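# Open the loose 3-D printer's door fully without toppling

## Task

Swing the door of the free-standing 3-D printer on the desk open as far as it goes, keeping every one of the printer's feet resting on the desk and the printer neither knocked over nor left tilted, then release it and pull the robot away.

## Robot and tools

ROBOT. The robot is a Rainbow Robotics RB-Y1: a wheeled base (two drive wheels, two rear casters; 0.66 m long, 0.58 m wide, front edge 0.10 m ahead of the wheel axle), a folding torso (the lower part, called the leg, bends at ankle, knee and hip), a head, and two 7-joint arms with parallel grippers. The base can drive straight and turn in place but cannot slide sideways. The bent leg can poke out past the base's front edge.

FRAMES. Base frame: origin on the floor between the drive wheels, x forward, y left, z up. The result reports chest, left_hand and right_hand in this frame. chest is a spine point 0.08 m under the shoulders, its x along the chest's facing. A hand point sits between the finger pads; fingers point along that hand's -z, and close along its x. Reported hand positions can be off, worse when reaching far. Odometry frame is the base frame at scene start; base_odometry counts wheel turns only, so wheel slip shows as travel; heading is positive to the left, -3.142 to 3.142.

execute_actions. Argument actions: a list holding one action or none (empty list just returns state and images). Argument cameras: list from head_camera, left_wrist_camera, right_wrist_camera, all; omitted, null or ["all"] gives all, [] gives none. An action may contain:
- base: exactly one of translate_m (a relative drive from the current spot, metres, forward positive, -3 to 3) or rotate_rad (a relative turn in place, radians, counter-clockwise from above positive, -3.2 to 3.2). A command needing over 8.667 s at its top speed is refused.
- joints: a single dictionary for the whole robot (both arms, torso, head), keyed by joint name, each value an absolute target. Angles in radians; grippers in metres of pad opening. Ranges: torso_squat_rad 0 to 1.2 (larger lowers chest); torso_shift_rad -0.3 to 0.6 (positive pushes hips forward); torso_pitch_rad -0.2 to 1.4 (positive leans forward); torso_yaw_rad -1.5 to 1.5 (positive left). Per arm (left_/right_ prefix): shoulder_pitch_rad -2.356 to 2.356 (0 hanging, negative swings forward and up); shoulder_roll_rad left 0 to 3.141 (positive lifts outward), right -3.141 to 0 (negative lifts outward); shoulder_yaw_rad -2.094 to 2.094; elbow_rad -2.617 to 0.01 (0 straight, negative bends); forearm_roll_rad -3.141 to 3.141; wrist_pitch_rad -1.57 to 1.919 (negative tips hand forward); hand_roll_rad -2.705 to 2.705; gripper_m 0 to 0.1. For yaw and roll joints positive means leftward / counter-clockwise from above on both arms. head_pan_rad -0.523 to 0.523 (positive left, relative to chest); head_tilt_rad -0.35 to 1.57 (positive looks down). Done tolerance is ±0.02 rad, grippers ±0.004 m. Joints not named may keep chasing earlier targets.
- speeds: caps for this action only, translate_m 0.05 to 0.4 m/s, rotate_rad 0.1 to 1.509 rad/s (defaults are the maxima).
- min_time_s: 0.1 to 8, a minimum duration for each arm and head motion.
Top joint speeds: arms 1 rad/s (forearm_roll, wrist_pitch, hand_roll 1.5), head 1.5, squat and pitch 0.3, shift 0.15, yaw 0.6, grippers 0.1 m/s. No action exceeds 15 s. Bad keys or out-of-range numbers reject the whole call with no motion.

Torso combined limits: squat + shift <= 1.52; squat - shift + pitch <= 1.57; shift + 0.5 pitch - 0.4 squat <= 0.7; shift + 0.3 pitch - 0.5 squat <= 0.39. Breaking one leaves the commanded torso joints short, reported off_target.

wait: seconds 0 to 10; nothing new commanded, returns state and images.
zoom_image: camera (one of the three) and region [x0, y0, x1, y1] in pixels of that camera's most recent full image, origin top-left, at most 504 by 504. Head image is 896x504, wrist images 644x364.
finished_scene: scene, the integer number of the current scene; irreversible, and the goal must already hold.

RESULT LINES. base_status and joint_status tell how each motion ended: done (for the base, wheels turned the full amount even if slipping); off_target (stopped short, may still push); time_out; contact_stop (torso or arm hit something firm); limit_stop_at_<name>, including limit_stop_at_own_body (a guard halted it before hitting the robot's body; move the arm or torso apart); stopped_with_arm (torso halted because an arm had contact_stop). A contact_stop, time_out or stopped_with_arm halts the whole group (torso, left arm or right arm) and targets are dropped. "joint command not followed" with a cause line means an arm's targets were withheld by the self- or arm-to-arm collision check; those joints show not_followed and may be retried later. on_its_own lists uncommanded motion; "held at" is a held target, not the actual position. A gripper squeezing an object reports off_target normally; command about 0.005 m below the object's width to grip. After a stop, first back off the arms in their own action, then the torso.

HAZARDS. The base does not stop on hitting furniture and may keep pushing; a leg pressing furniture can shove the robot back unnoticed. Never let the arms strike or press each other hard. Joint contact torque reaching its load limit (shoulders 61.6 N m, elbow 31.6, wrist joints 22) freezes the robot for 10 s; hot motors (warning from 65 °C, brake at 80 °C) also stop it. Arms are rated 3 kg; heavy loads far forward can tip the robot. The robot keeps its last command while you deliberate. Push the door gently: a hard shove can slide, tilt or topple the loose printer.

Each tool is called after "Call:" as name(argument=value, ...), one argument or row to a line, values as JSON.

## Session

Call:
execute_actions(
  actions=[],
)

Scene clock: 0.00 s.
base_odometry: x=+0.000 y=+0.000 heading=+0.000 (m, m, rad; odometry frame)
base_status: not commanded
joint_positions: torso_squat_rad=+0.350 torso_shift_rad=+0.001 torso_pitch_rad=+0.000 torso_yaw_rad=+0.001 left_shoulder_pitch_rad=+0.001 left_shoulder_roll_rad=+0.003 left_shoulder_yaw_rad=-0.053 left_elbow_rad=-0.298 left_forearm_roll_rad=-0.037 left_wrist_pitch_rad=+0.040 left_hand_roll_rad=+0.043 left_gripper_m=+0.100 right_shoulder_pitch_rad=+0.040 right_shoulder_roll_rad=-0.028 right_shoulder_yaw_rad=+0.035 right_elbow_rad=-0.095 right_forearm_roll_rad=+0.026 right_wrist_pitch_rad=+0.031 right_hand_roll_rad=-0.036 right_gripper_m=+0.100 head_pan_rad=+0.001 head_tilt_rad=+0.401
joint_status: not commanded
chest: x=-0.2272 y=-0.0002 z=+1.2475 quat_wxyz=(+1.000, +0.000, +0.000, +0.000) (m; base frame)
left_hand: x=-0.0928 y=+0.2155 z=+0.5747 quat_wxyz=(+0.991, -0.001, -0.128, -0.023) (m; base frame)
right_hand: x=-0.2170 y=-0.2405 z=+0.5630 quat_wxyz=(+1.000, -0.013, -0.013, +0.007) (m; base frame)
pictures: head_camera, left_wrist_camera, right_wrist_camera
Images, in order (width x height): head_camera 896x504, left_wrist_camera 644x364, right_wrist_camera 644x364.

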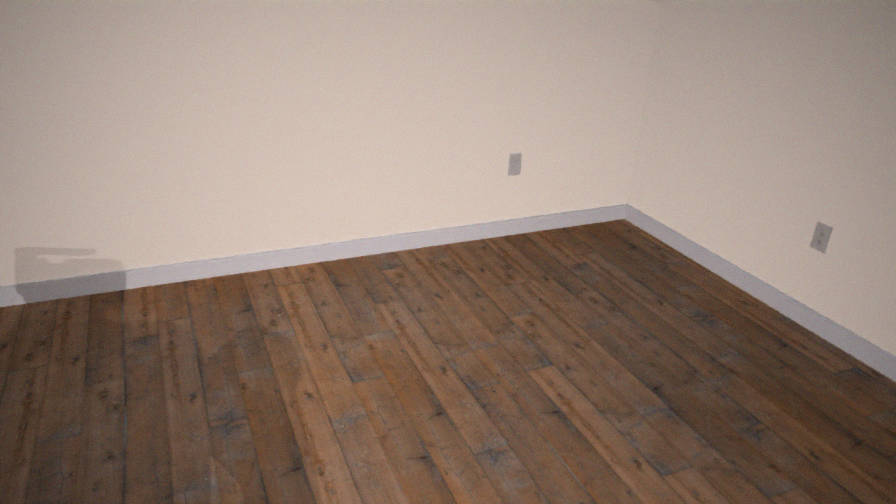

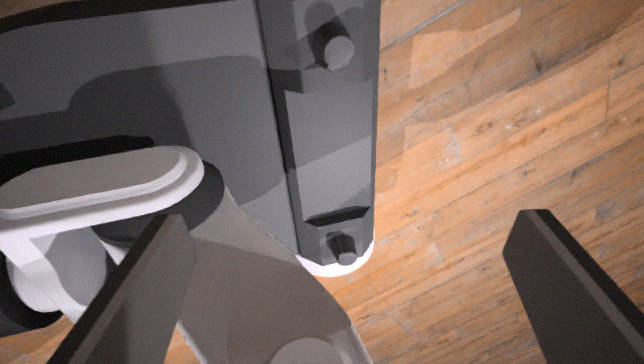

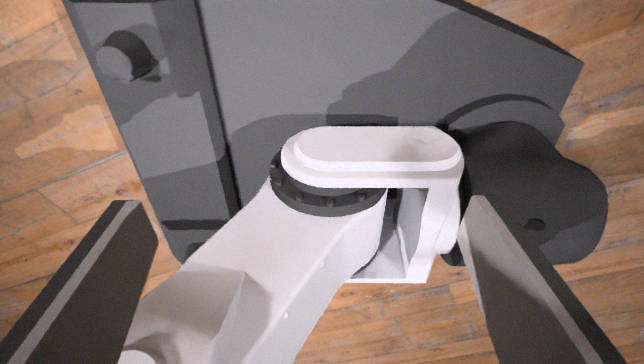

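Call:
execute_actions(
  actions=[
    {"base": {"rotate_rad": -2.7}, "joints": {"head_tilt_rad": 0.3, "torso_squat_rad": 0.05}},
  ],
  cameras=["head_camera"],
)

Scene clock: 9.70 s.
base_odometry: x=+0.000 y=+0.000 heading=-2.700 (m, m, rad; odometry frame)
base_status: done
joint_positions: torso_squat_rad=+0.050 torso_shift_rad=+0.001 torso_pitch_rad=+0.000 torso_yaw_rad=+0.001 left_shoulder_pitch_rad=+0.001 left_shoulder_roll_rad=+0.003 left_shoulder_yaw_rad=-0.053 left_elbow_rad=-0.298 left_forearm_roll_rad=-0.037 left_wrist_pitch_rad=+0.040 left_hand_roll_rad=+0.043 left_gripper_m=+0.100 right_shoulder_pitch_rad=+0.040 right_shoulder_roll_rad=-0.028 right_shoulder_yaw_rad=+0.035 right_elbow_rad=-0.095 right_forearm_roll_rad=+0.026 right_wrist_pitch_rad=+0.031 right_hand_roll_rad=-0.036 right_gripper_m=+0.100 head_pan_rad=+0.001 head_tilt_rad=+0.300
joint_status: all done
chest: x=-0.2273 y=-0.0002 z=+1.2891 quat_wxyz=(+1.000, +0.000, +0.000, +0.000) (m; base frame)
left_hand: x=-0.0928 y=+0.2155 z=+0.6162 quat_wxyz=(+0.991, -0.001, -0.128, -0.023) (m; base frame)
right_hand: x=-0.2170 y=-0.2406 z=+0.6046 quat_wxyz=(+1.000, -0.014, -0.013, +0.007) (m; base frame)
pictures: head_camera
Images, in order (width x height): head_camera 896x504.

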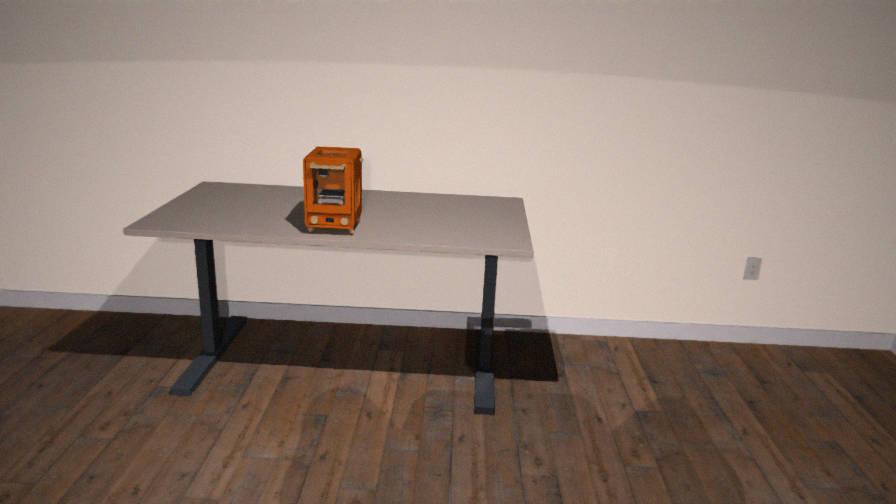

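Call:
zoom_image(
  camera="head_camera",
  region=[260, 130, 400, 260],
)

Region (260, 130, 400, 260) of head_camera's 896x504 image, scaled by 3.600, with more detail than that image has; it fills the top 468 rows of this view, and the rest is white.

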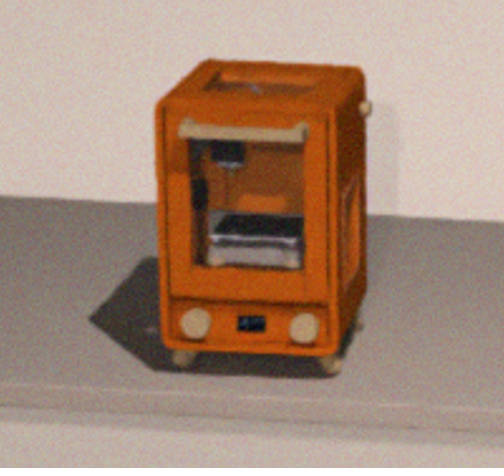

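Call:
execute_actions(
  actions=[
    {"base": {"rotate_rad": 0.096}},
  ],
  cameras=["head_camera"],
)

Call:
execute_actions(
  actions=[
    {"base": {"translate_m": 1.5}, "joints": {"head_tilt_rad": 0.55, "left_shoulder_pitch_rad": -1.0, "left_shoulder_roll_rad": 0.4, "left_shoulder_yaw_rad": 0.2, "left_elbow_rad": -1.0, "left_forearm_roll_rad": 0.0, "left_wrist_pitch_rad": 1.67, "left_hand_roll_rad": 0.0, "left_gripper_m": 0.04}, "min_time_s": 3},
  ],
  cameras=["head_camera"],
)

Scene clock: 44.07 s.
base_odometry: x=+0.000 y=+0.000 heading=-2.604 (m, m, rad; odometry frame)
base_status: done
joint_positions: torso_squat_rad=+0.050 torso_shift_rad=+0.001 torso_pitch_rad=+0.000 torso_yaw_rad=+0.001 left_shoulder_pitch_rad=+0.001 left_shoulder_roll_rad=+0.003 left_shoulder_yaw_rad=-0.053 left_elbow_rad=-0.298 left_forearm_roll_rad=-0.037 left_wrist_pitch_rad=+0.040 left_hand_roll_rad=+0.043 left_gripper_m=+0.100 right_shoulder_pitch_rad=+0.040 right_shoulder_roll_rad=-0.028 right_shoulder_yaw_rad=+0.035 right_elbow_rad=-0.095 right_forearm_roll_rad=+0.026 right_wrist_pitch_rad=+0.031 right_hand_roll_rad=-0.036 right_gripper_m=+0.100 head_pan_rad=+0.001 head_tilt_rad=+0.300
joint_status: not commanded
chest: x=-0.2272 y=-0.0003 z=+1.2891 quat_wxyz=(+1.000, +0.000, +0.000, +0.000) (m; base frame)
left_hand: x=-0.0928 y=+0.2155 z=+0.6162 quat_wxyz=(+0.991, -0.001, -0.128, -0.023) (m; base frame)
right_hand: x=-0.2170 y=-0.2406 z=+0.6045 quat_wxyz=(+1.000, -0.013, -0.013, +0.007) (m; base frame)
pictures: head_camera
Images, in order (width x height): head_camera 896x504.

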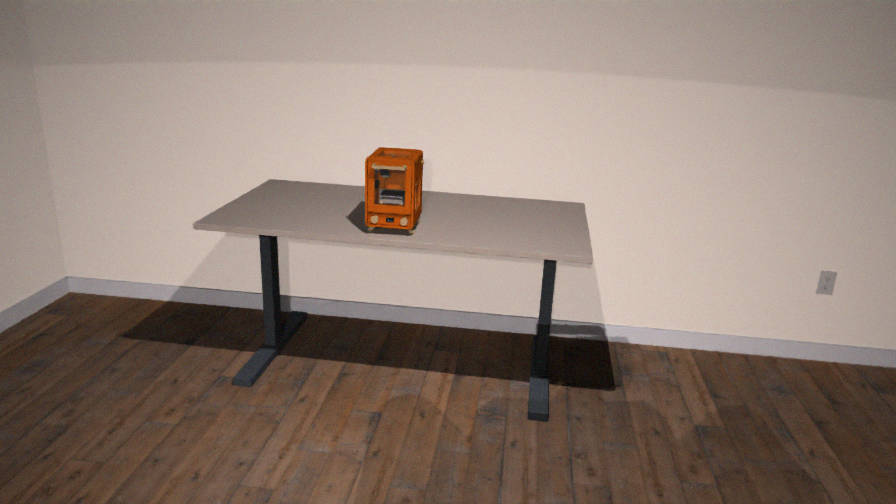

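Scene clock: 49.17 s.
base_odometry: x=-1.289 y=-0.767 heading=-2.605 (m, m, rad; odometry frame)
base_status: done
joint_positions: torso_squat_rad=+0.050 torso_shift_rad=+0.001 torso_pitch_rad=+0.000 torso_yaw_rad=+0.001 left_shoulder_pitch_rad=-1.000 left_shoulder_roll_rad=+0.400 left_shoulder_yaw_rad=+0.200 left_elbow_rad=-1.000 left_forearm_roll_rad=+0.000 left_wrist_pitch_rad=+1.670 left_hand_roll_rad=+0.000 left_gripper_m=+0.040 right_shoulder_pitch_rad=+0.040 right_shoulder_roll_rad=-0.028 right_shoulder_yaw_rad=+0.035 right_elbow_rad=-0.095 right_forearm_roll_rad=+0.026 right_wrist_pitch_rad=+0.031 right_hand_roll_rad=-0.036 right_gripper_m=+0.100 head_pan_rad=+0.001 head_tilt_rad=+0.550
joint_status: all done
chest: x=-0.2272 y=-0.0003 z=+1.2891 quat_wxyz=(+1.000, +0.000, +0.000, +0.000) (m; base frame)
left_hand: x=+0.3396 y=+0.3561 z=+1.1383 quat_wxyz=(+0.976, +0.114, -0.178, +0.056) (m; base frame)
right_hand: x=-0.2170 y=-0.2405 z=+0.6045 quat_wxyz=(+1.000, -0.013, -0.013, +0.007) (m; base frame)
pictures: head_camera
Images, in order (width x height): head_camera 896x504.

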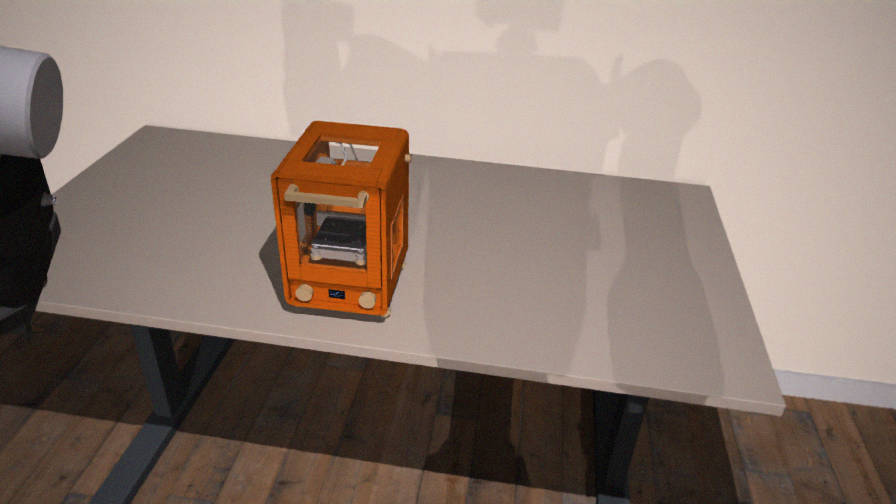

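Call:
zoom_image(
  camera="head_camera",
  region=[240, 110, 440, 360],
)

Region (240, 110, 440, 360) of head_camera's 896x504 image, scaled by 2.016, with more detail than that image has; it fills the left 403 columns of this view, and the rest is white.

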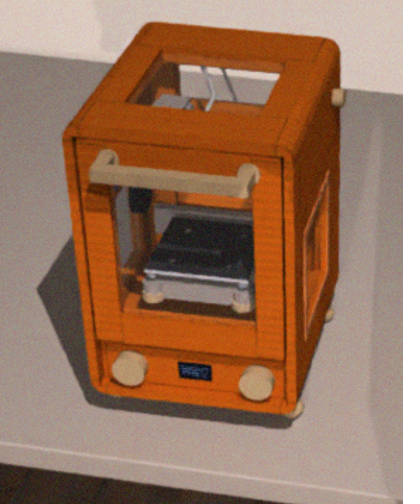

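Call:
execute_actions(
  actions=[
    {"base": {"translate_m": 0.45}, "joints": {"head_tilt_rad": 0.8, "head_pan_rad": 0.2, "left_shoulder_pitch_rad": -0.928, "left_shoulder_roll_rad": 0.039, "left_shoulder_yaw_rad": 0.201, "left_elbow_rad": -1.176, "left_forearm_roll_rad": 0.0, "left_wrist_pitch_rad": 1.80, "left_hand_roll_rad": -0.03}, "min_time_s": 1.2},
  ],
  cameras=["head_camera", "left_wrist_camera"],
)

Scene clock: 84.87 s.
base_odometry: x=-1.676 y=-0.997 heading=-2.606 (m, m, rad; odometry frame)
base_status: done
joint_positions: torso_squat_rad=+0.050 torso_shift_rad=+0.001 torso_pitch_rad=+0.000 torso_yaw_rad=+0.001 left_shoulder_pitch_rad=-0.929 left_shoulder_roll_rad=+0.039 left_shoulder_yaw_rad=+0.201 left_elbow_rad=-1.176 left_forearm_roll_rad=+0.000 left_wrist_pitch_rad=+1.800 left_hand_roll_rad=-0.030 left_gripper_m=+0.040 right_shoulder_pitch_rad=+0.040 right_shoulder_roll_rad=-0.028 right_shoulder_yaw_rad=+0.035 right_elbow_rad=-0.095 right_forearm_roll_rad=+0.026 right_wrist_pitch_rad=+0.031 right_hand_roll_rad=-0.036 right_gripper_m=+0.100 head_pan_rad=+0.200 head_tilt_rad=+0.800
joint_status: all done
chest: x=-0.2272 y=-0.0003 z=+1.2891 quat_wxyz=(+1.000, +0.000, +0.000, +0.000) (m; base frame)
left_hand: x=+0.2995 y=+0.1569 z=+1.0838 quat_wxyz=(+0.989, -0.005, -0.125, -0.074) (m; base frame)
right_hand: x=-0.2170 y=-0.2405 z=+0.6046 quat_wxyz=(+1.000, -0.013, -0.013, +0.007) (m; base frame)
pictures: head_camera, left_wrist_camera
Images, in order (width x height): head_camera 896x504, left_wrist_camera 644x364.

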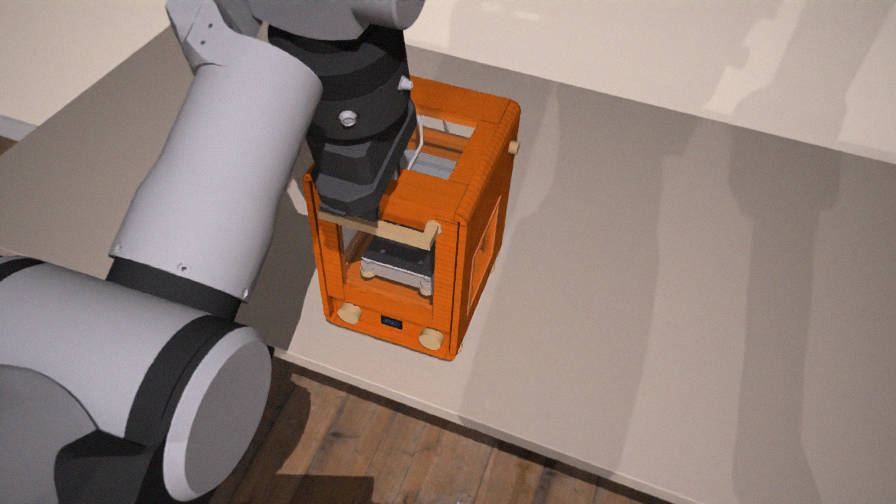

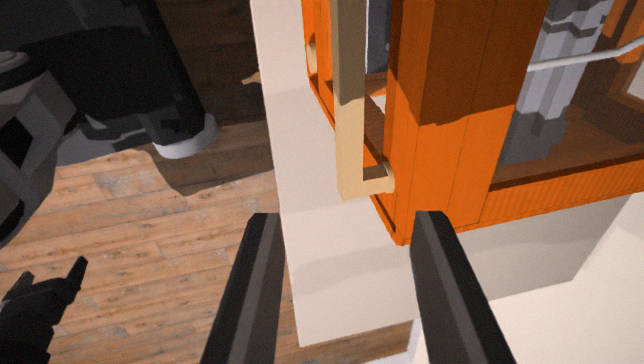

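Call:
execute_actions(
  actions=[
    {"joints": {"torso_squat_rad": 0.35, "left_shoulder_pitch_rad": -0.973, "left_shoulder_roll_rad": 0.104, "left_shoulder_yaw_rad": 0.256, "left_elbow_rad": -1.054, "left_wrist_pitch_rad": 1.736, "left_hand_roll_rad": -0.10, "left_gripper_m": 0.032}},
  ],
  cameras=["head_camera", "left_wrist_camera"],
)

Scene clock: 105.97 s.
base_odometry: x=-1.676 y=-0.997 heading=-2.606 (m, m, rad; odometry frame)
base_status: not commanded
joint_positions: torso_squat_rad=+0.350 torso_shift_rad=+0.001 torso_pitch_rad=+0.000 torso_yaw_rad=+0.001 left_shoulder_pitch_rad=-0.973 left_shoulder_roll_rad=+0.104 left_shoulder_yaw_rad=+0.256 left_elbow_rad=-1.054 left_forearm_roll_rad=+0.000 left_wrist_pitch_rad=+1.736 left_hand_roll_rad=-0.100 left_gripper_m=+0.032 right_shoulder_pitch_rad=+0.040 right_shoulder_roll_rad=-0.028 right_shoulder_yaw_rad=+0.035 right_elbow_rad=-0.095 right_forearm_roll_rad=+0.026 right_wrist_pitch_rad=+0.031 right_hand_roll_rad=-0.036 right_gripper_m=+0.100 head_pan_rad=+0.200 head_tilt_rad=+0.800
joint_status: all done
chest: x=-0.2273 y=-0.0002 z=+1.2475 quat_wxyz=(+1.000, +0.000, +0.000, +0.000) (m; base frame)
left_hand: x=+0.3157 y=+0.1922 z=+1.0395 quat_wxyz=(+0.989, +0.003, -0.125, -0.075) (m; base frame)
right_hand: x=-0.2170 y=-0.2405 z=+0.5630 quat_wxyz=(+1.000, -0.013, -0.013, +0.007) (m; base frame)
pictures: head_camera, left_wrist_camera
Images, in order (width x height): head_camera 896x504, left_wrist_camera 644x364.

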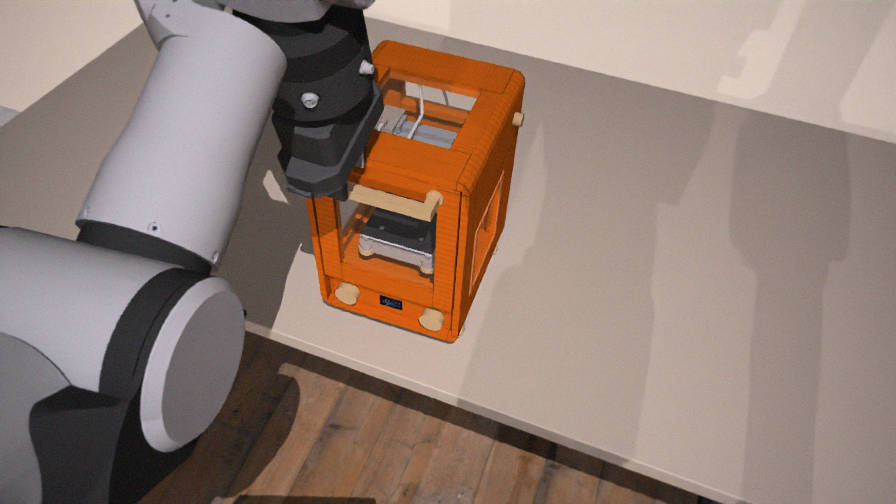

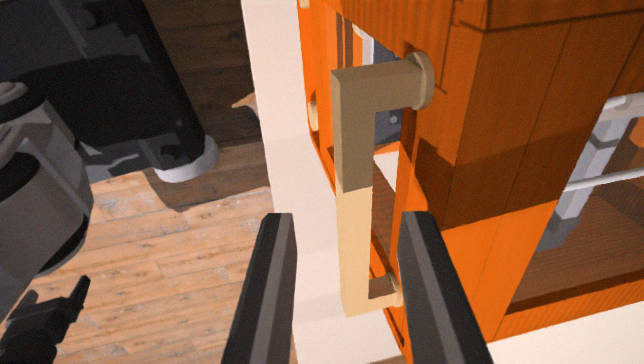

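Call:
execute_actions(
  actions=[],
)

Scene clock: 118.57 s.
base_odometry: x=-1.676 y=-0.997 heading=-2.606 (m, m, rad; odometry frame)
base_status: not commanded
joint_positions: torso_squat_rad=+0.350 torso_shift_rad=+0.001 torso_pitch_rad=+0.000 torso_yaw_rad=+0.001 left_shoulder_pitch_rad=-0.973 left_shoulder_roll_rad=+0.104 left_shoulder_yaw_rad=+0.256 left_elbow_rad=-1.054 left_forearm_roll_rad=+0.000 left_wrist_pitch_rad=+1.736 left_hand_roll_rad=-0.100 left_gripper_m=+0.032 right_shoulder_pitch_rad=+0.040 right_shoulder_roll_rad=-0.028 right_shoulder_yaw_rad=+0.035 right_elbow_rad=-0.095 right_forearm_roll_rad=+0.026 right_wrist_pitch_rad=+0.031 right_hand_roll_rad=-0.036 right_gripper_m=+0.100 head_pan_rad=+0.200 head_tilt_rad=+0.800
joint_status: all done
chest: x=-0.2273 y=-0.0002 z=+1.2475 quat_wxyz=(+1.000, +0.000, +0.000, +0.000) (m; base frame)
left_hand: x=+0.3157 y=+0.1922 z=+1.0395 quat_wxyz=(+0.989, +0.003, -0.125, -0.075) (m; base frame)
right_hand: x=-0.2170 y=-0.2405 z=+0.5630 quat_wxyz=(+1.000, -0.013, -0.013, +0.007) (m; base frame)
pictures: head_camera, left_wrist_camera, right_wrist_camera
Images, in order (width x height): head_camera 896x504, left_wrist_camera 644x364, right_wrist_camera 644x364.

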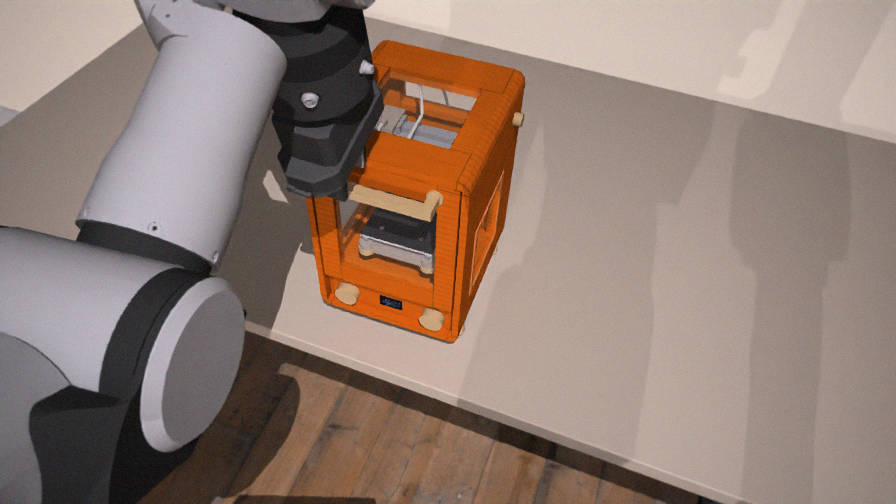

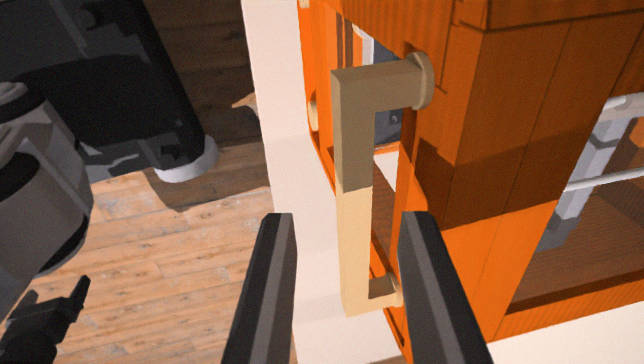

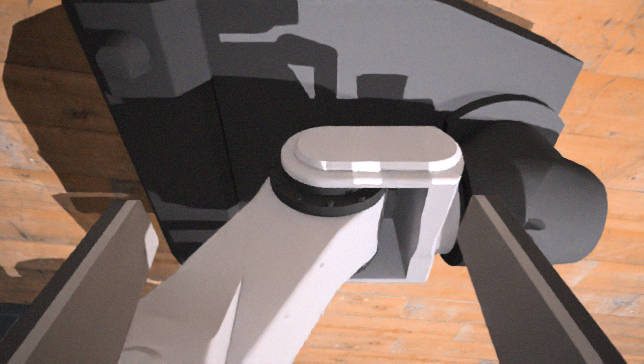

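Call:
zoom_image(
  camera="left_wrist_camera",
  region=[220, 40, 520, 364],
)

Region (220, 40, 520, 364) of left_wrist_camera's 644x364 image, scaled by 1.556, with more detail than that image has; it fills the left 467 columns of this view, and the rest is white.

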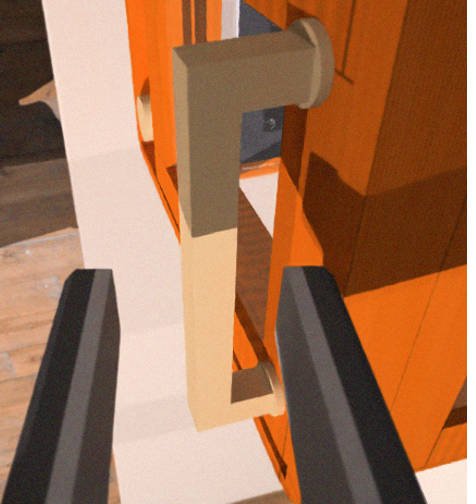

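Call:
execute_actions(
  actions=[
    {"joints": {"torso_squat_rad": 0.532, "left_shoulder_pitch_rad": -1.090, "left_shoulder_roll_rad": 0.136, "left_shoulder_yaw_rad": 0.283, "left_elbow_rad": -0.827, "left_wrist_pitch_rad": 1.677}, "min_time_s": 0.5},
  ],
  cameras=["head_camera", "left_wrist_camera"],
)

Scene clock: 210.50 s.
base_odometry: x=-1.676 y=-0.997 heading=-2.606 (m, m, rad; odometry frame)
base_status: not commanded
joint_positions: torso_squat_rad=+0.532 torso_shift_rad=+0.001 torso_pitch_rad=+0.000 torso_yaw_rad=+0.001 left_shoulder_pitch_rad=-1.090 left_shoulder_roll_rad=+0.136 left_shoulder_yaw_rad=+0.283 left_elbow_rad=-0.827 left_forearm_roll_rad=+0.000 left_wrist_pitch_rad=+1.677 left_hand_roll_rad=-0.100 left_gripper_m=+0.032 right_shoulder_pitch_rad=+0.040 right_shoulder_roll_rad=-0.028 right_shoulder_yaw_rad=+0.035 right_elbow_rad=-0.095 right_forearm_roll_rad=+0.026 right_wrist_pitch_rad=+0.031 right_hand_roll_rad=-0.036 right_gripper_m=+0.100 head_pan_rad=+0.200 head_tilt_rad=+0.800
joint_status: all done
chest: x=-0.2274 y=-0.0002 z=+1.1932 quat_wxyz=(+1.000, +0.000, +0.000, +0.000) (m; base frame)
left_hand: x=+0.3260 y=+0.1920 z=+0.9848 quat_wxyz=(+0.992, +0.003, -0.100, -0.075) (m; base frame)
right_hand: x=-0.2171 y=-0.2405 z=+0.5087 quat_wxyz=(+1.000, -0.013, -0.013, +0.007) (m; base frame)
pictures: head_camera, left_wrist_camera
Images, in order (width x height): head_camera 896x504, left_wrist_camera 644x364.

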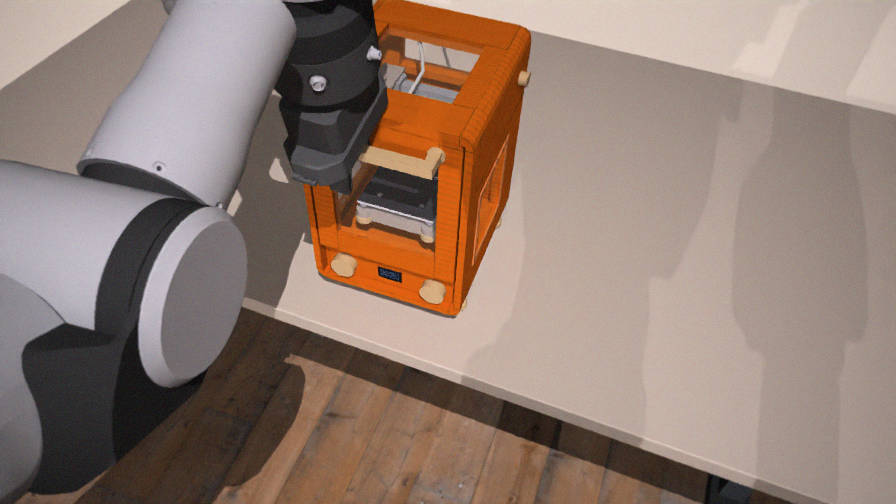

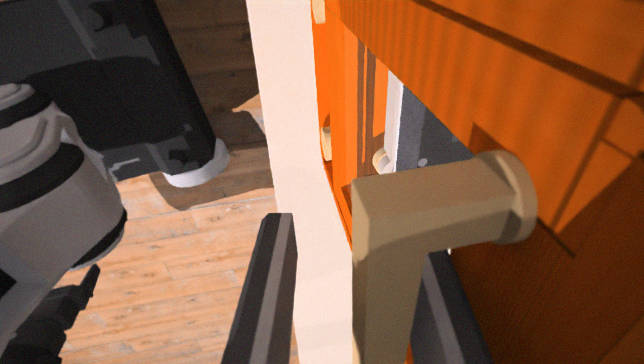

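Call:
execute_actions(
  actions=[
    {"joints": {"left_shoulder_pitch_rad": -0.843, "left_shoulder_roll_rad": 0.060, "left_shoulder_yaw_rad": 0.210, "left_elbow_rad": -1.254, "left_wrist_pitch_rad": 1.754, "left_hand_roll_rad": -0.08}, "min_time_s": 1.2},
  ],
  cameras=["head_camera", "left_wrist_camera"],
)

Scene clock: 251.53 s.
base_odometry: x=-1.676 y=-0.997 heading=-2.606 (m, m, rad; odometry frame)
base_status: not commanded
joint_positions: torso_squat_rad=+0.532 torso_shift_rad=+0.001 torso_pitch_rad=+0.000 torso_yaw_rad=+0.001 left_shoulder_pitch_rad=-0.845 left_shoulder_roll_rad=+0.061 left_shoulder_yaw_rad=+0.210 left_elbow_rad=-1.255 left_forearm_roll_rad=+0.000 left_wrist_pitch_rad=+1.754 left_hand_roll_rad=-0.080 left_gripper_m=+0.032 right_shoulder_pitch_rad=+0.040 right_shoulder_roll_rad=-0.028 right_shoulder_yaw_rad=+0.035 right_elbow_rad=-0.095 right_forearm_roll_rad=+0.026 right_wrist_pitch_rad=+0.031 right_hand_roll_rad=-0.036 right_gripper_m=+0.100 head_pan_rad=+0.200 head_tilt_rad=+0.800
joint_status: all done
chest: x=-0.2273 y=-0.0002 z=+1.1932 quat_wxyz=(+1.000, +0.000, +0.000, +0.000) (m; base frame)
left_hand: x=+0.3008 y=+0.1835 z=+0.9755 quat_wxyz=(+0.986, +0.001, -0.151, -0.073) (m; base frame)
right_hand: x=-0.2171 y=-0.2405 z=+0.5087 quat_wxyz=(+1.000, -0.013, -0.013, +0.007) (m; base frame)
pictures: head_camera, left_wrist_camera
Images, in order (width x height): head_camera 896x504, left_wrist_camera 644x364.

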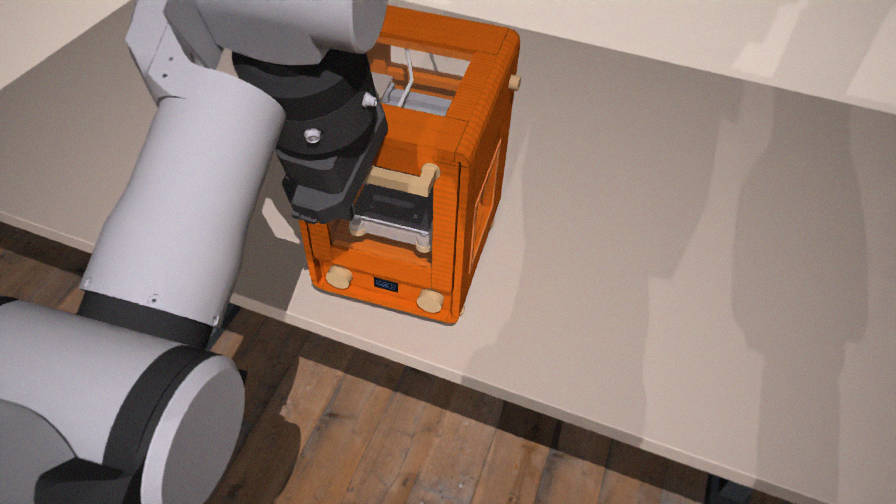

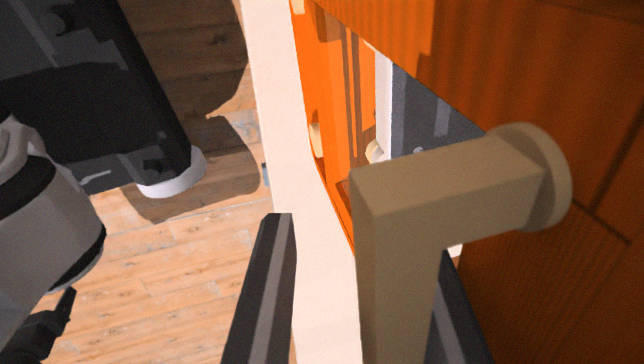

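Call:
zoom_image(
  camera="head_camera",
  region=[260, 0, 560, 340],
)

Region (260, 0, 560, 340) of head_camera's 896x504 image, scaled by 1.482, with more detail than that image has; it fills the left 445 columns of this view, and the rest is white.

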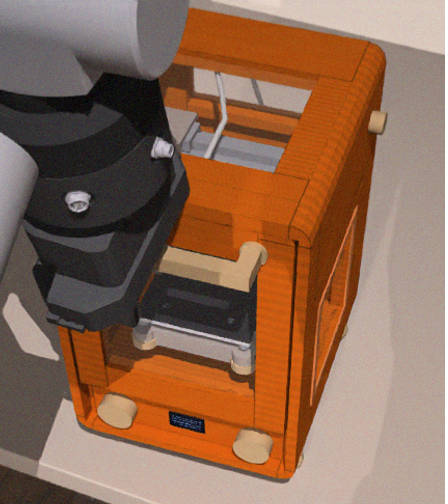

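Call:
execute_actions(
  actions=[
    {"joints": {"left_shoulder_pitch_rad": -0.988, "left_shoulder_roll_rad": 0.092, "left_shoulder_yaw_rad": 0.249, "left_elbow_rad": -1.027, "left_wrist_pitch_rad": 1.751, "left_hand_roll_rad": -0.05, "right_shoulder_pitch_rad": 0.04, "right_shoulder_roll_rad": -0.225, "right_shoulder_yaw_rad": 0.45, "right_elbow_rad": -1.6, "right_forearm_roll_rad": 0.0, "right_wrist_pitch_rad": 0.0, "right_hand_roll_rad": 1.19, "right_gripper_m": 0.0}, "min_time_s": 1.2},
  ],
)

Scene clock: 373.70 s.
base_odometry: x=-1.676 y=-0.997 heading=-2.606 (m, m, rad; odometry frame)
base_status: not commanded
joint_positions: torso_squat_rad=+0.532 torso_shift_rad=+0.001 torso_pitch_rad=+0.000 torso_yaw_rad=+0.001 left_shoulder_pitch_rad=-0.988 left_shoulder_roll_rad=+0.092 left_shoulder_yaw_rad=+0.249 left_elbow_rad=-1.027 left_forearm_roll_rad=+0.000 left_wrist_pitch_rad=+1.751 left_hand_roll_rad=-0.050 left_gripper_m=+0.032 right_shoulder_pitch_rad=+0.040 right_shoulder_roll_rad=-0.225 right_shoulder_yaw_rad=+0.450 right_elbow_rad=-1.600 right_forearm_roll_rad=+0.000 right_wrist_pitch_rad=+0.000 right_hand_roll_rad=+1.190 right_gripper_m=+0.000 head_pan_rad=+0.200 head_tilt_rad=+0.800
joint_status: all done
chest: x=-0.2273 y=-0.0002 z=+1.1932 quat_wxyz=(+1.000, +0.000, +0.000, +0.000) (m; base frame)
left_hand: x=+0.3106 y=+0.1823 z=+0.9819 quat_wxyz=(+0.992, -0.001, -0.109, -0.059) (m; base frame)
right_hand: x=+0.2286 y=-0.0717 z=+0.9203 quat_wxyz=(+0.458, -0.304, -0.597, +0.584) (m; base frame)
pictures: head_camera, left_wrist_camera, right_wrist_camera
Images, in order (width x height): head_camera 896x504, left_wrist_camera 644x364, right_wrist_camera 644x364.

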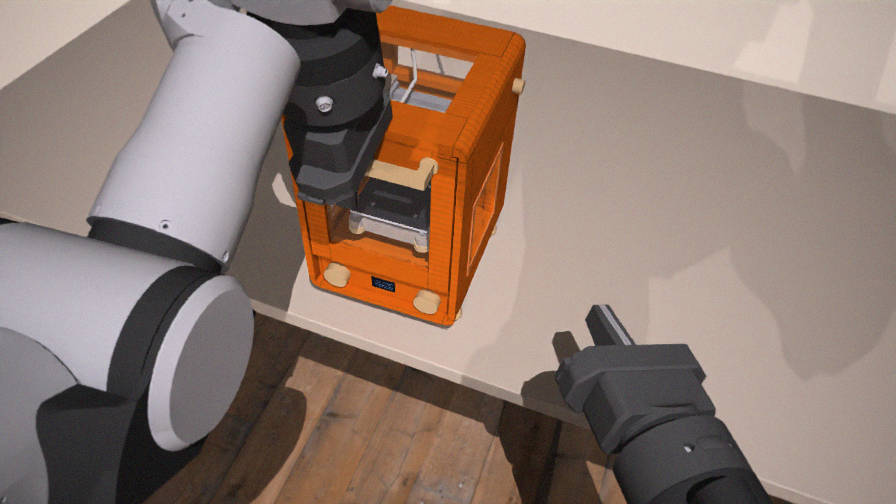

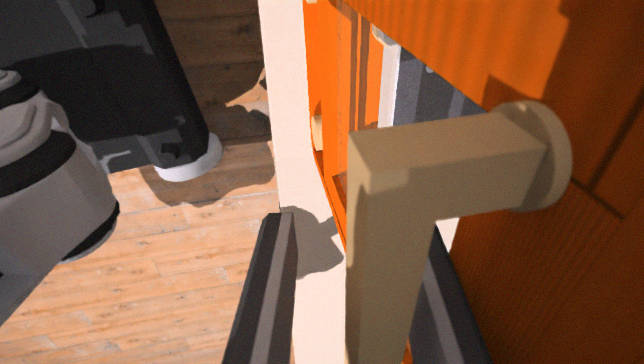

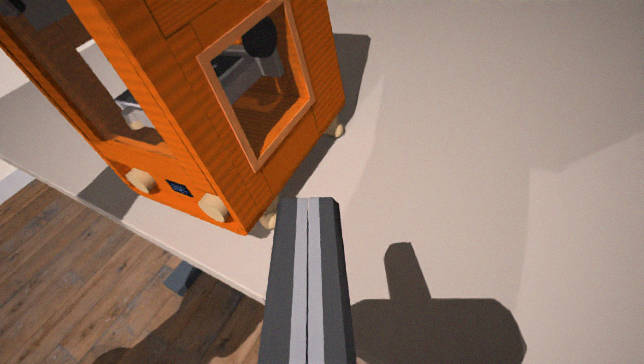

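Call:
zoom_image(
  camera="head_camera",
  region=[340, 110, 520, 250],
)

Region (340, 110, 520, 250) of head_camera's 896x504 image, scaled by 2.800, with more detail than that image has.

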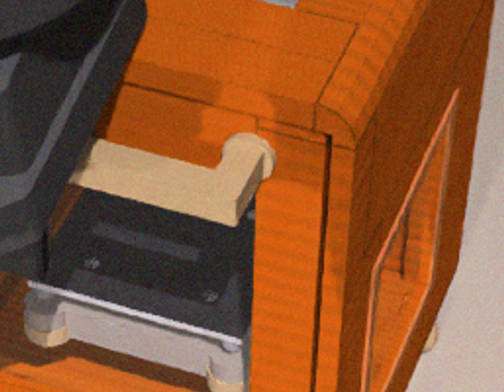

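Call:
execute_actions(
  actions=[
    {"joints": {"left_hand_roll_rad": -0.085, "right_shoulder_pitch_rad": -0.621, "right_shoulder_roll_rad": -0.184, "right_shoulder_yaw_rad": 0.900, "right_elbow_rad": -1.048, "right_forearm_roll_rad": -0.913, "right_wrist_pitch_rad": -0.521, "right_hand_roll_rad": 2.118}, "min_time_s": 1.1},
  ],
)

Scene clock: 495.17 s.
base_odometry: x=-1.676 y=-0.997 heading=-2.606 (m, m, rad; odometry frame)
base_status: not commanded
joint_positions: torso_squat_rad=+0.532 torso_shift_rad=+0.001 torso_pitch_rad=+0.000 torso_yaw_rad=+0.001 left_shoulder_pitch_rad=-0.988 left_shoulder_roll_rad=+0.092 left_shoulder_yaw_rad=+0.249 left_elbow_rad=-1.027 left_forearm_roll_rad=+0.000 left_wrist_pitch_rad=+1.751 left_hand_roll_rad=-0.085 left_gripper_m=+0.032 right_shoulder_pitch_rad=-0.621 right_shoulder_roll_rad=-0.184 right_shoulder_yaw_rad=+0.900 right_elbow_rad=-1.048 right_forearm_roll_rad=-0.913 right_wrist_pitch_rad=-0.521 right_hand_roll_rad=+2.118 right_gripper_m=+0.000 head_pan_rad=+0.200 head_tilt_rad=+0.800
joint_status: all done
chest: x=-0.2274 y=-0.0002 z=+1.1932 quat_wxyz=(+1.000, +0.000, +0.000, +0.000) (m; base frame)
left_hand: x=+0.3106 y=+0.1825 z=+0.9820 quat_wxyz=(+0.991, +0.001, -0.109, -0.077) (m; base frame)
right_hand: x=+0.2974 y=+0.0777 z=+1.0212 quat_wxyz=(+0.196, -0.429, -0.660, +0.584) (m; base frame)
pictures: head_camera, left_wrist_camera, right_wrist_camera
Images, in order (width x height): head_camera 896x504, left_wrist_camera 644x364, right_wrist_camera 644x364.

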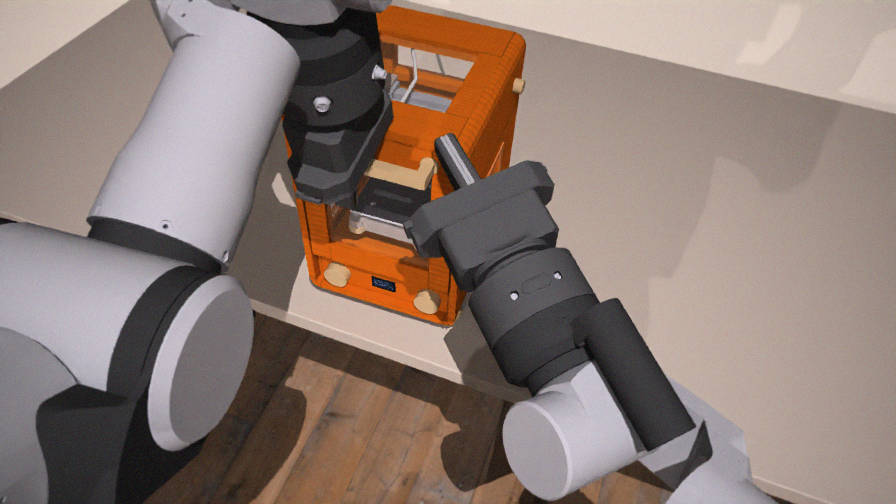

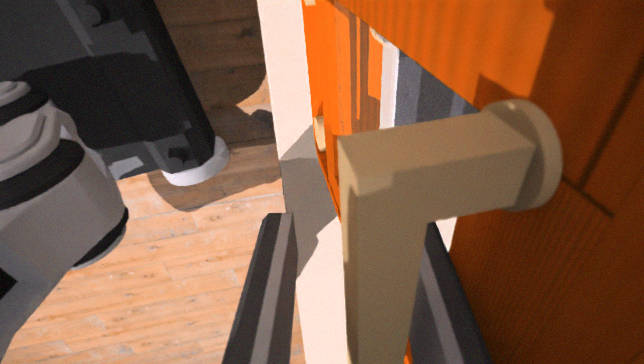

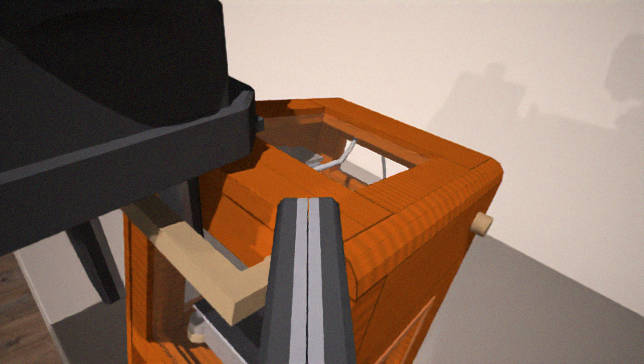

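Call:
zoom_image(
  camera="right_wrist_camera",
  region=[170, 90, 450, 364],
)

Call:
zoom_image(
  camera="head_camera",
  region=[350, 90, 560, 270],
)

Region (170, 90, 450, 364) of right_wrist_camera's 644x364 image, scaled by 1.800, with more detail than that image has; it fills the top 493 rows of this view, and the rest is white.

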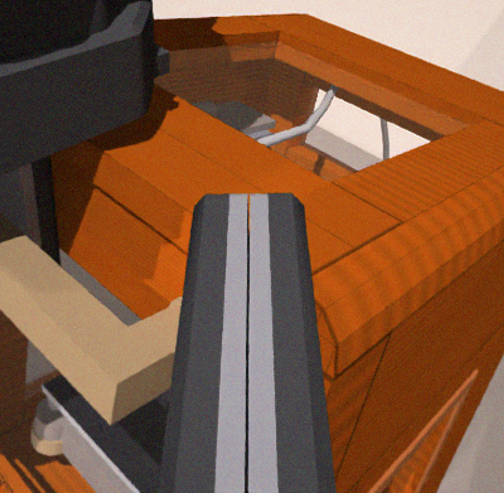

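Region (350, 90, 560, 270) of head_camera's 896x504 image, scaled by 2.400, with more detail than that image has; it fills the top 432 rows of this view, and the rest is white.

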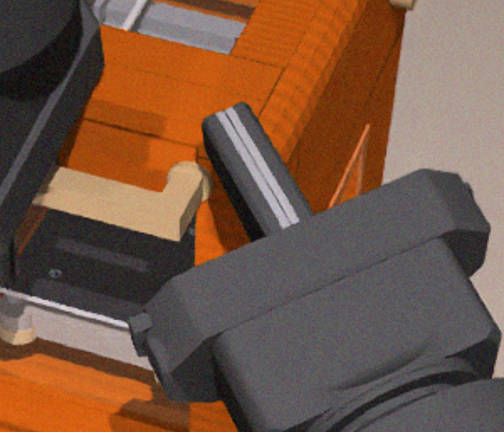

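Call:
execute_actions(
  actions=[
    {"joints": {"right_shoulder_pitch_rad": -0.777, "right_shoulder_roll_rad": -0.058, "right_shoulder_yaw_rad": 0.914, "right_elbow_rad": -0.727, "right_forearm_roll_rad": -0.834, "right_wrist_pitch_rad": -0.612, "right_hand_roll_rad": 1.948}, "min_time_s": 0.9},
  ],
)

Scene clock: 532.63 s.
base_odometry: x=-1.676 y=-0.997 heading=-2.606 (m, m, rad; odometry frame)
base_status: not commanded
joint_positions: torso_squat_rad=+0.532 torso_shift_rad=+0.001 torso_pitch_rad=+0.000 torso_yaw_rad=+0.001 left_shoulder_pitch_rad=-0.989 left_shoulder_roll_rad=+0.092 left_shoulder_yaw_rad=+0.249 left_elbow_rad=-1.027 left_forearm_roll_rad=+0.000 left_wrist_pitch_rad=+1.751 left_hand_roll_rad=-0.085 left_gripper_m=+0.032 right_shoulder_pitch_rad=-0.734 right_shoulder_roll_rad=-0.098 right_shoulder_yaw_rad=+0.905 right_elbow_rad=-0.816 right_forearm_roll_rad=-0.861 right_wrist_pitch_rad=-0.586 right_hand_roll_rad=+2.007 right_gripper_m=+0.000 head_pan_rad=+0.200 head_tilt_rad=+0.800
joint_status: right_shoulder_pitch_rad contact_stop_at_right_elbow_rad (moved -0.114 of -0.156); right_shoulder_roll_rad contact_stop_at_right_elbow_rad (moved +0.086 of +0.126); right_elbow_rad contact_stop (moved +0.232 of +0.321); right_forearm_roll_rad contact_stop_at_right_elbow_rad (moved +0.052 of +0.079); right_wrist_pitch_rad contact_stop_at_right_elbow_rad (moved -0.065 of -0.091); right_hand_roll_rad contact_stop_at_right_elbow_rad (moved -0.111 of -0.170); the others done
on_its_own: right_shoulder_pitch_rad is held at -0.733, not at your -0.777, since a contact_stop; right_shoulder_roll_rad is held at -0.098, not at your -0.058, since a contact_stop; right_elbow_rad is held at -0.815, not at your -0.727, since a contact_stop; right_forearm_roll_rad is held at -0.861, not at your -0.834, since a contact_stop; right_wrist_pitch_rad is held at -0.585, not at your -0.612, since a contact_stop; right_hand_roll_rad is held at +2.007, not at your +1.948, since a contact_stop
chest: x=-0.2277 y=-0.0003 z=+1.1932 quat_wxyz=(+1.000, +0.000, +0.000, +0.000) (m; base frame)
left_hand: x=+0.3110 y=+0.1822 z=+0.9830 quat_wxyz=(+0.991, +0.001, -0.110, -0.077) (m; base frame)
right_hand: x=+0.3212 y=+0.0896 z=+1.0204 quat_wxyz=(+0.197, -0.435, -0.657, +0.584) (m; base frame)
pictures: head_camera, left_wrist_camera, right_wrist_camera
Images, in order (width x height): head_camera 896x504, left_wrist_camera 644x364, right_wrist_camera 644x364.

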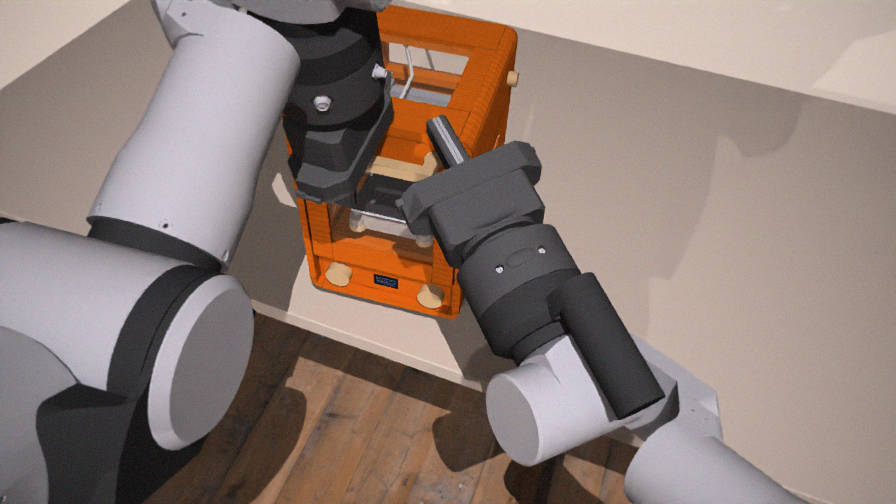

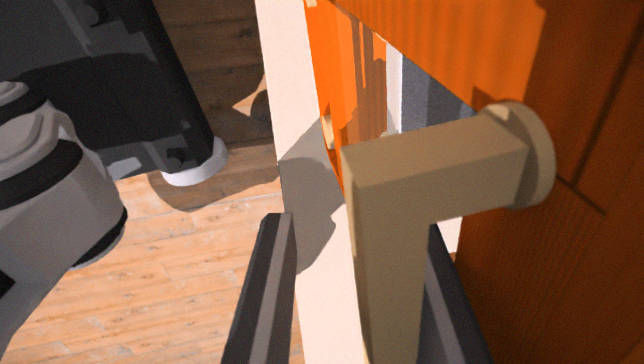

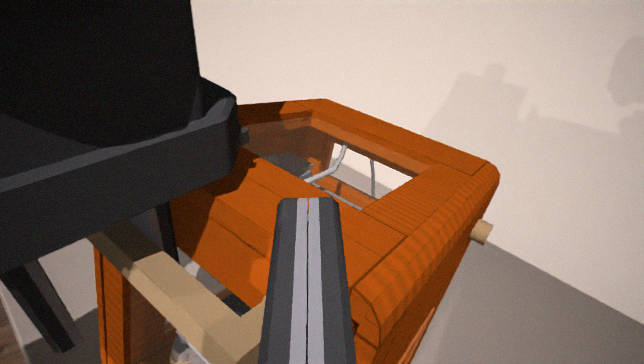

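Call:
execute_actions(
  actions=[
    {"joints": {"left_shoulder_pitch_rad": -0.905, "left_shoulder_roll_rad": 0.073, "left_shoulder_yaw_rad": 0.227, "left_elbow_rad": -1.212, "left_wrist_pitch_rad": 1.823, "left_hand_roll_rad": -0.03}, "min_time_s": 1.0},
  ],
)

Scene clock: 553.20 s.
base_odometry: x=-1.676 y=-0.997 heading=-2.606 (m, m, rad; odometry frame)
base_status: not commanded
joint_positions: torso_squat_rad=+0.532 torso_shift_rad=+0.001 torso_pitch_rad=-0.001 torso_yaw_rad=+0.001 left_shoulder_pitch_rad=-0.908 left_shoulder_roll_rad=+0.074 left_shoulder_yaw_rad=+0.227 left_elbow_rad=-1.214 left_forearm_roll_rad=+0.000 left_wrist_pitch_rad=+1.822 left_hand_roll_rad=-0.030 left_gripper_m=+0.033 right_shoulder_pitch_rad=-0.735 right_shoulder_roll_rad=-0.098 right_shoulder_yaw_rad=+0.905 right_elbow_rad=-0.817 right_forearm_roll_rad=-0.861 right_wrist_pitch_rad=-0.586 right_hand_roll_rad=+2.007 right_gripper_m=+0.000 head_pan_rad=+0.200 head_tilt_rad=+0.800
joint_status: all done
on_its_own: right_shoulder_pitch_rad is held at -0.733, not at your -0.777, since a contact_stop; right_shoulder_roll_rad is held at -0.098, not at your -0.058, since a contact_stop; right_elbow_rad is held at -0.815, not at your -0.727, since a contact_stop; right_forearm_roll_rad is held at -0.861, not at your -0.834, since a contact_stop; right_wrist_pitch_rad is held at -0.585, not at your -0.612, since a contact_stop; right_hand_roll_rad is held at +2.007, not at your +1.948, since a contact_stop
chest: x=-0.2278 y=-0.0003 z=+1.1932 quat_wxyz=(+1.000, +0.000, +0.000, +0.000) (m; base frame)
left_hand: x=+0.2983 y=+0.1832 z=+0.9922 quat_wxyz=(+0.991, -0.002, -0.128, -0.049) (m; base frame)
right_hand: x=+0.3210 y=+0.0897 z=+1.0207 quat_wxyz=(+0.197, -0.435, -0.657, +0.584) (m; base frame)
pictures: head_camera, left_wrist_camera, right_wrist_camera
Images, in order (width x height): head_camera 896x504, left_wrist_camera 644x364, right_wrist_camera 644x364.

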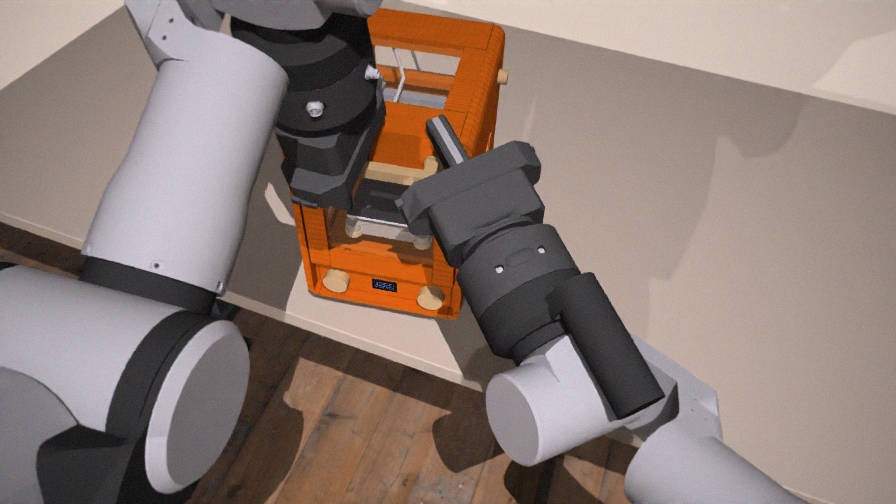

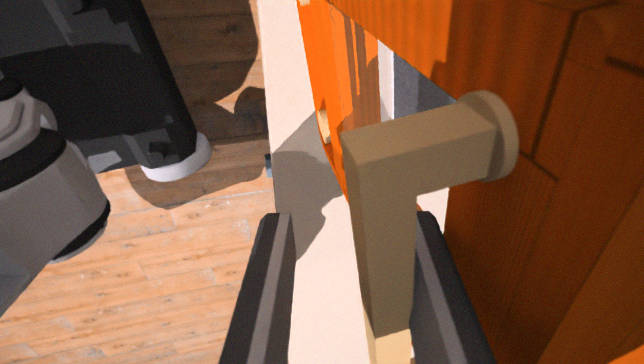

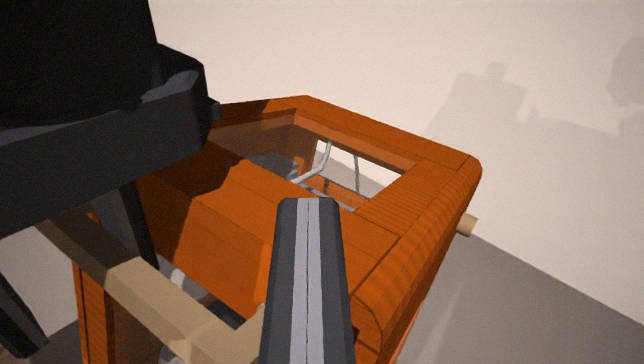

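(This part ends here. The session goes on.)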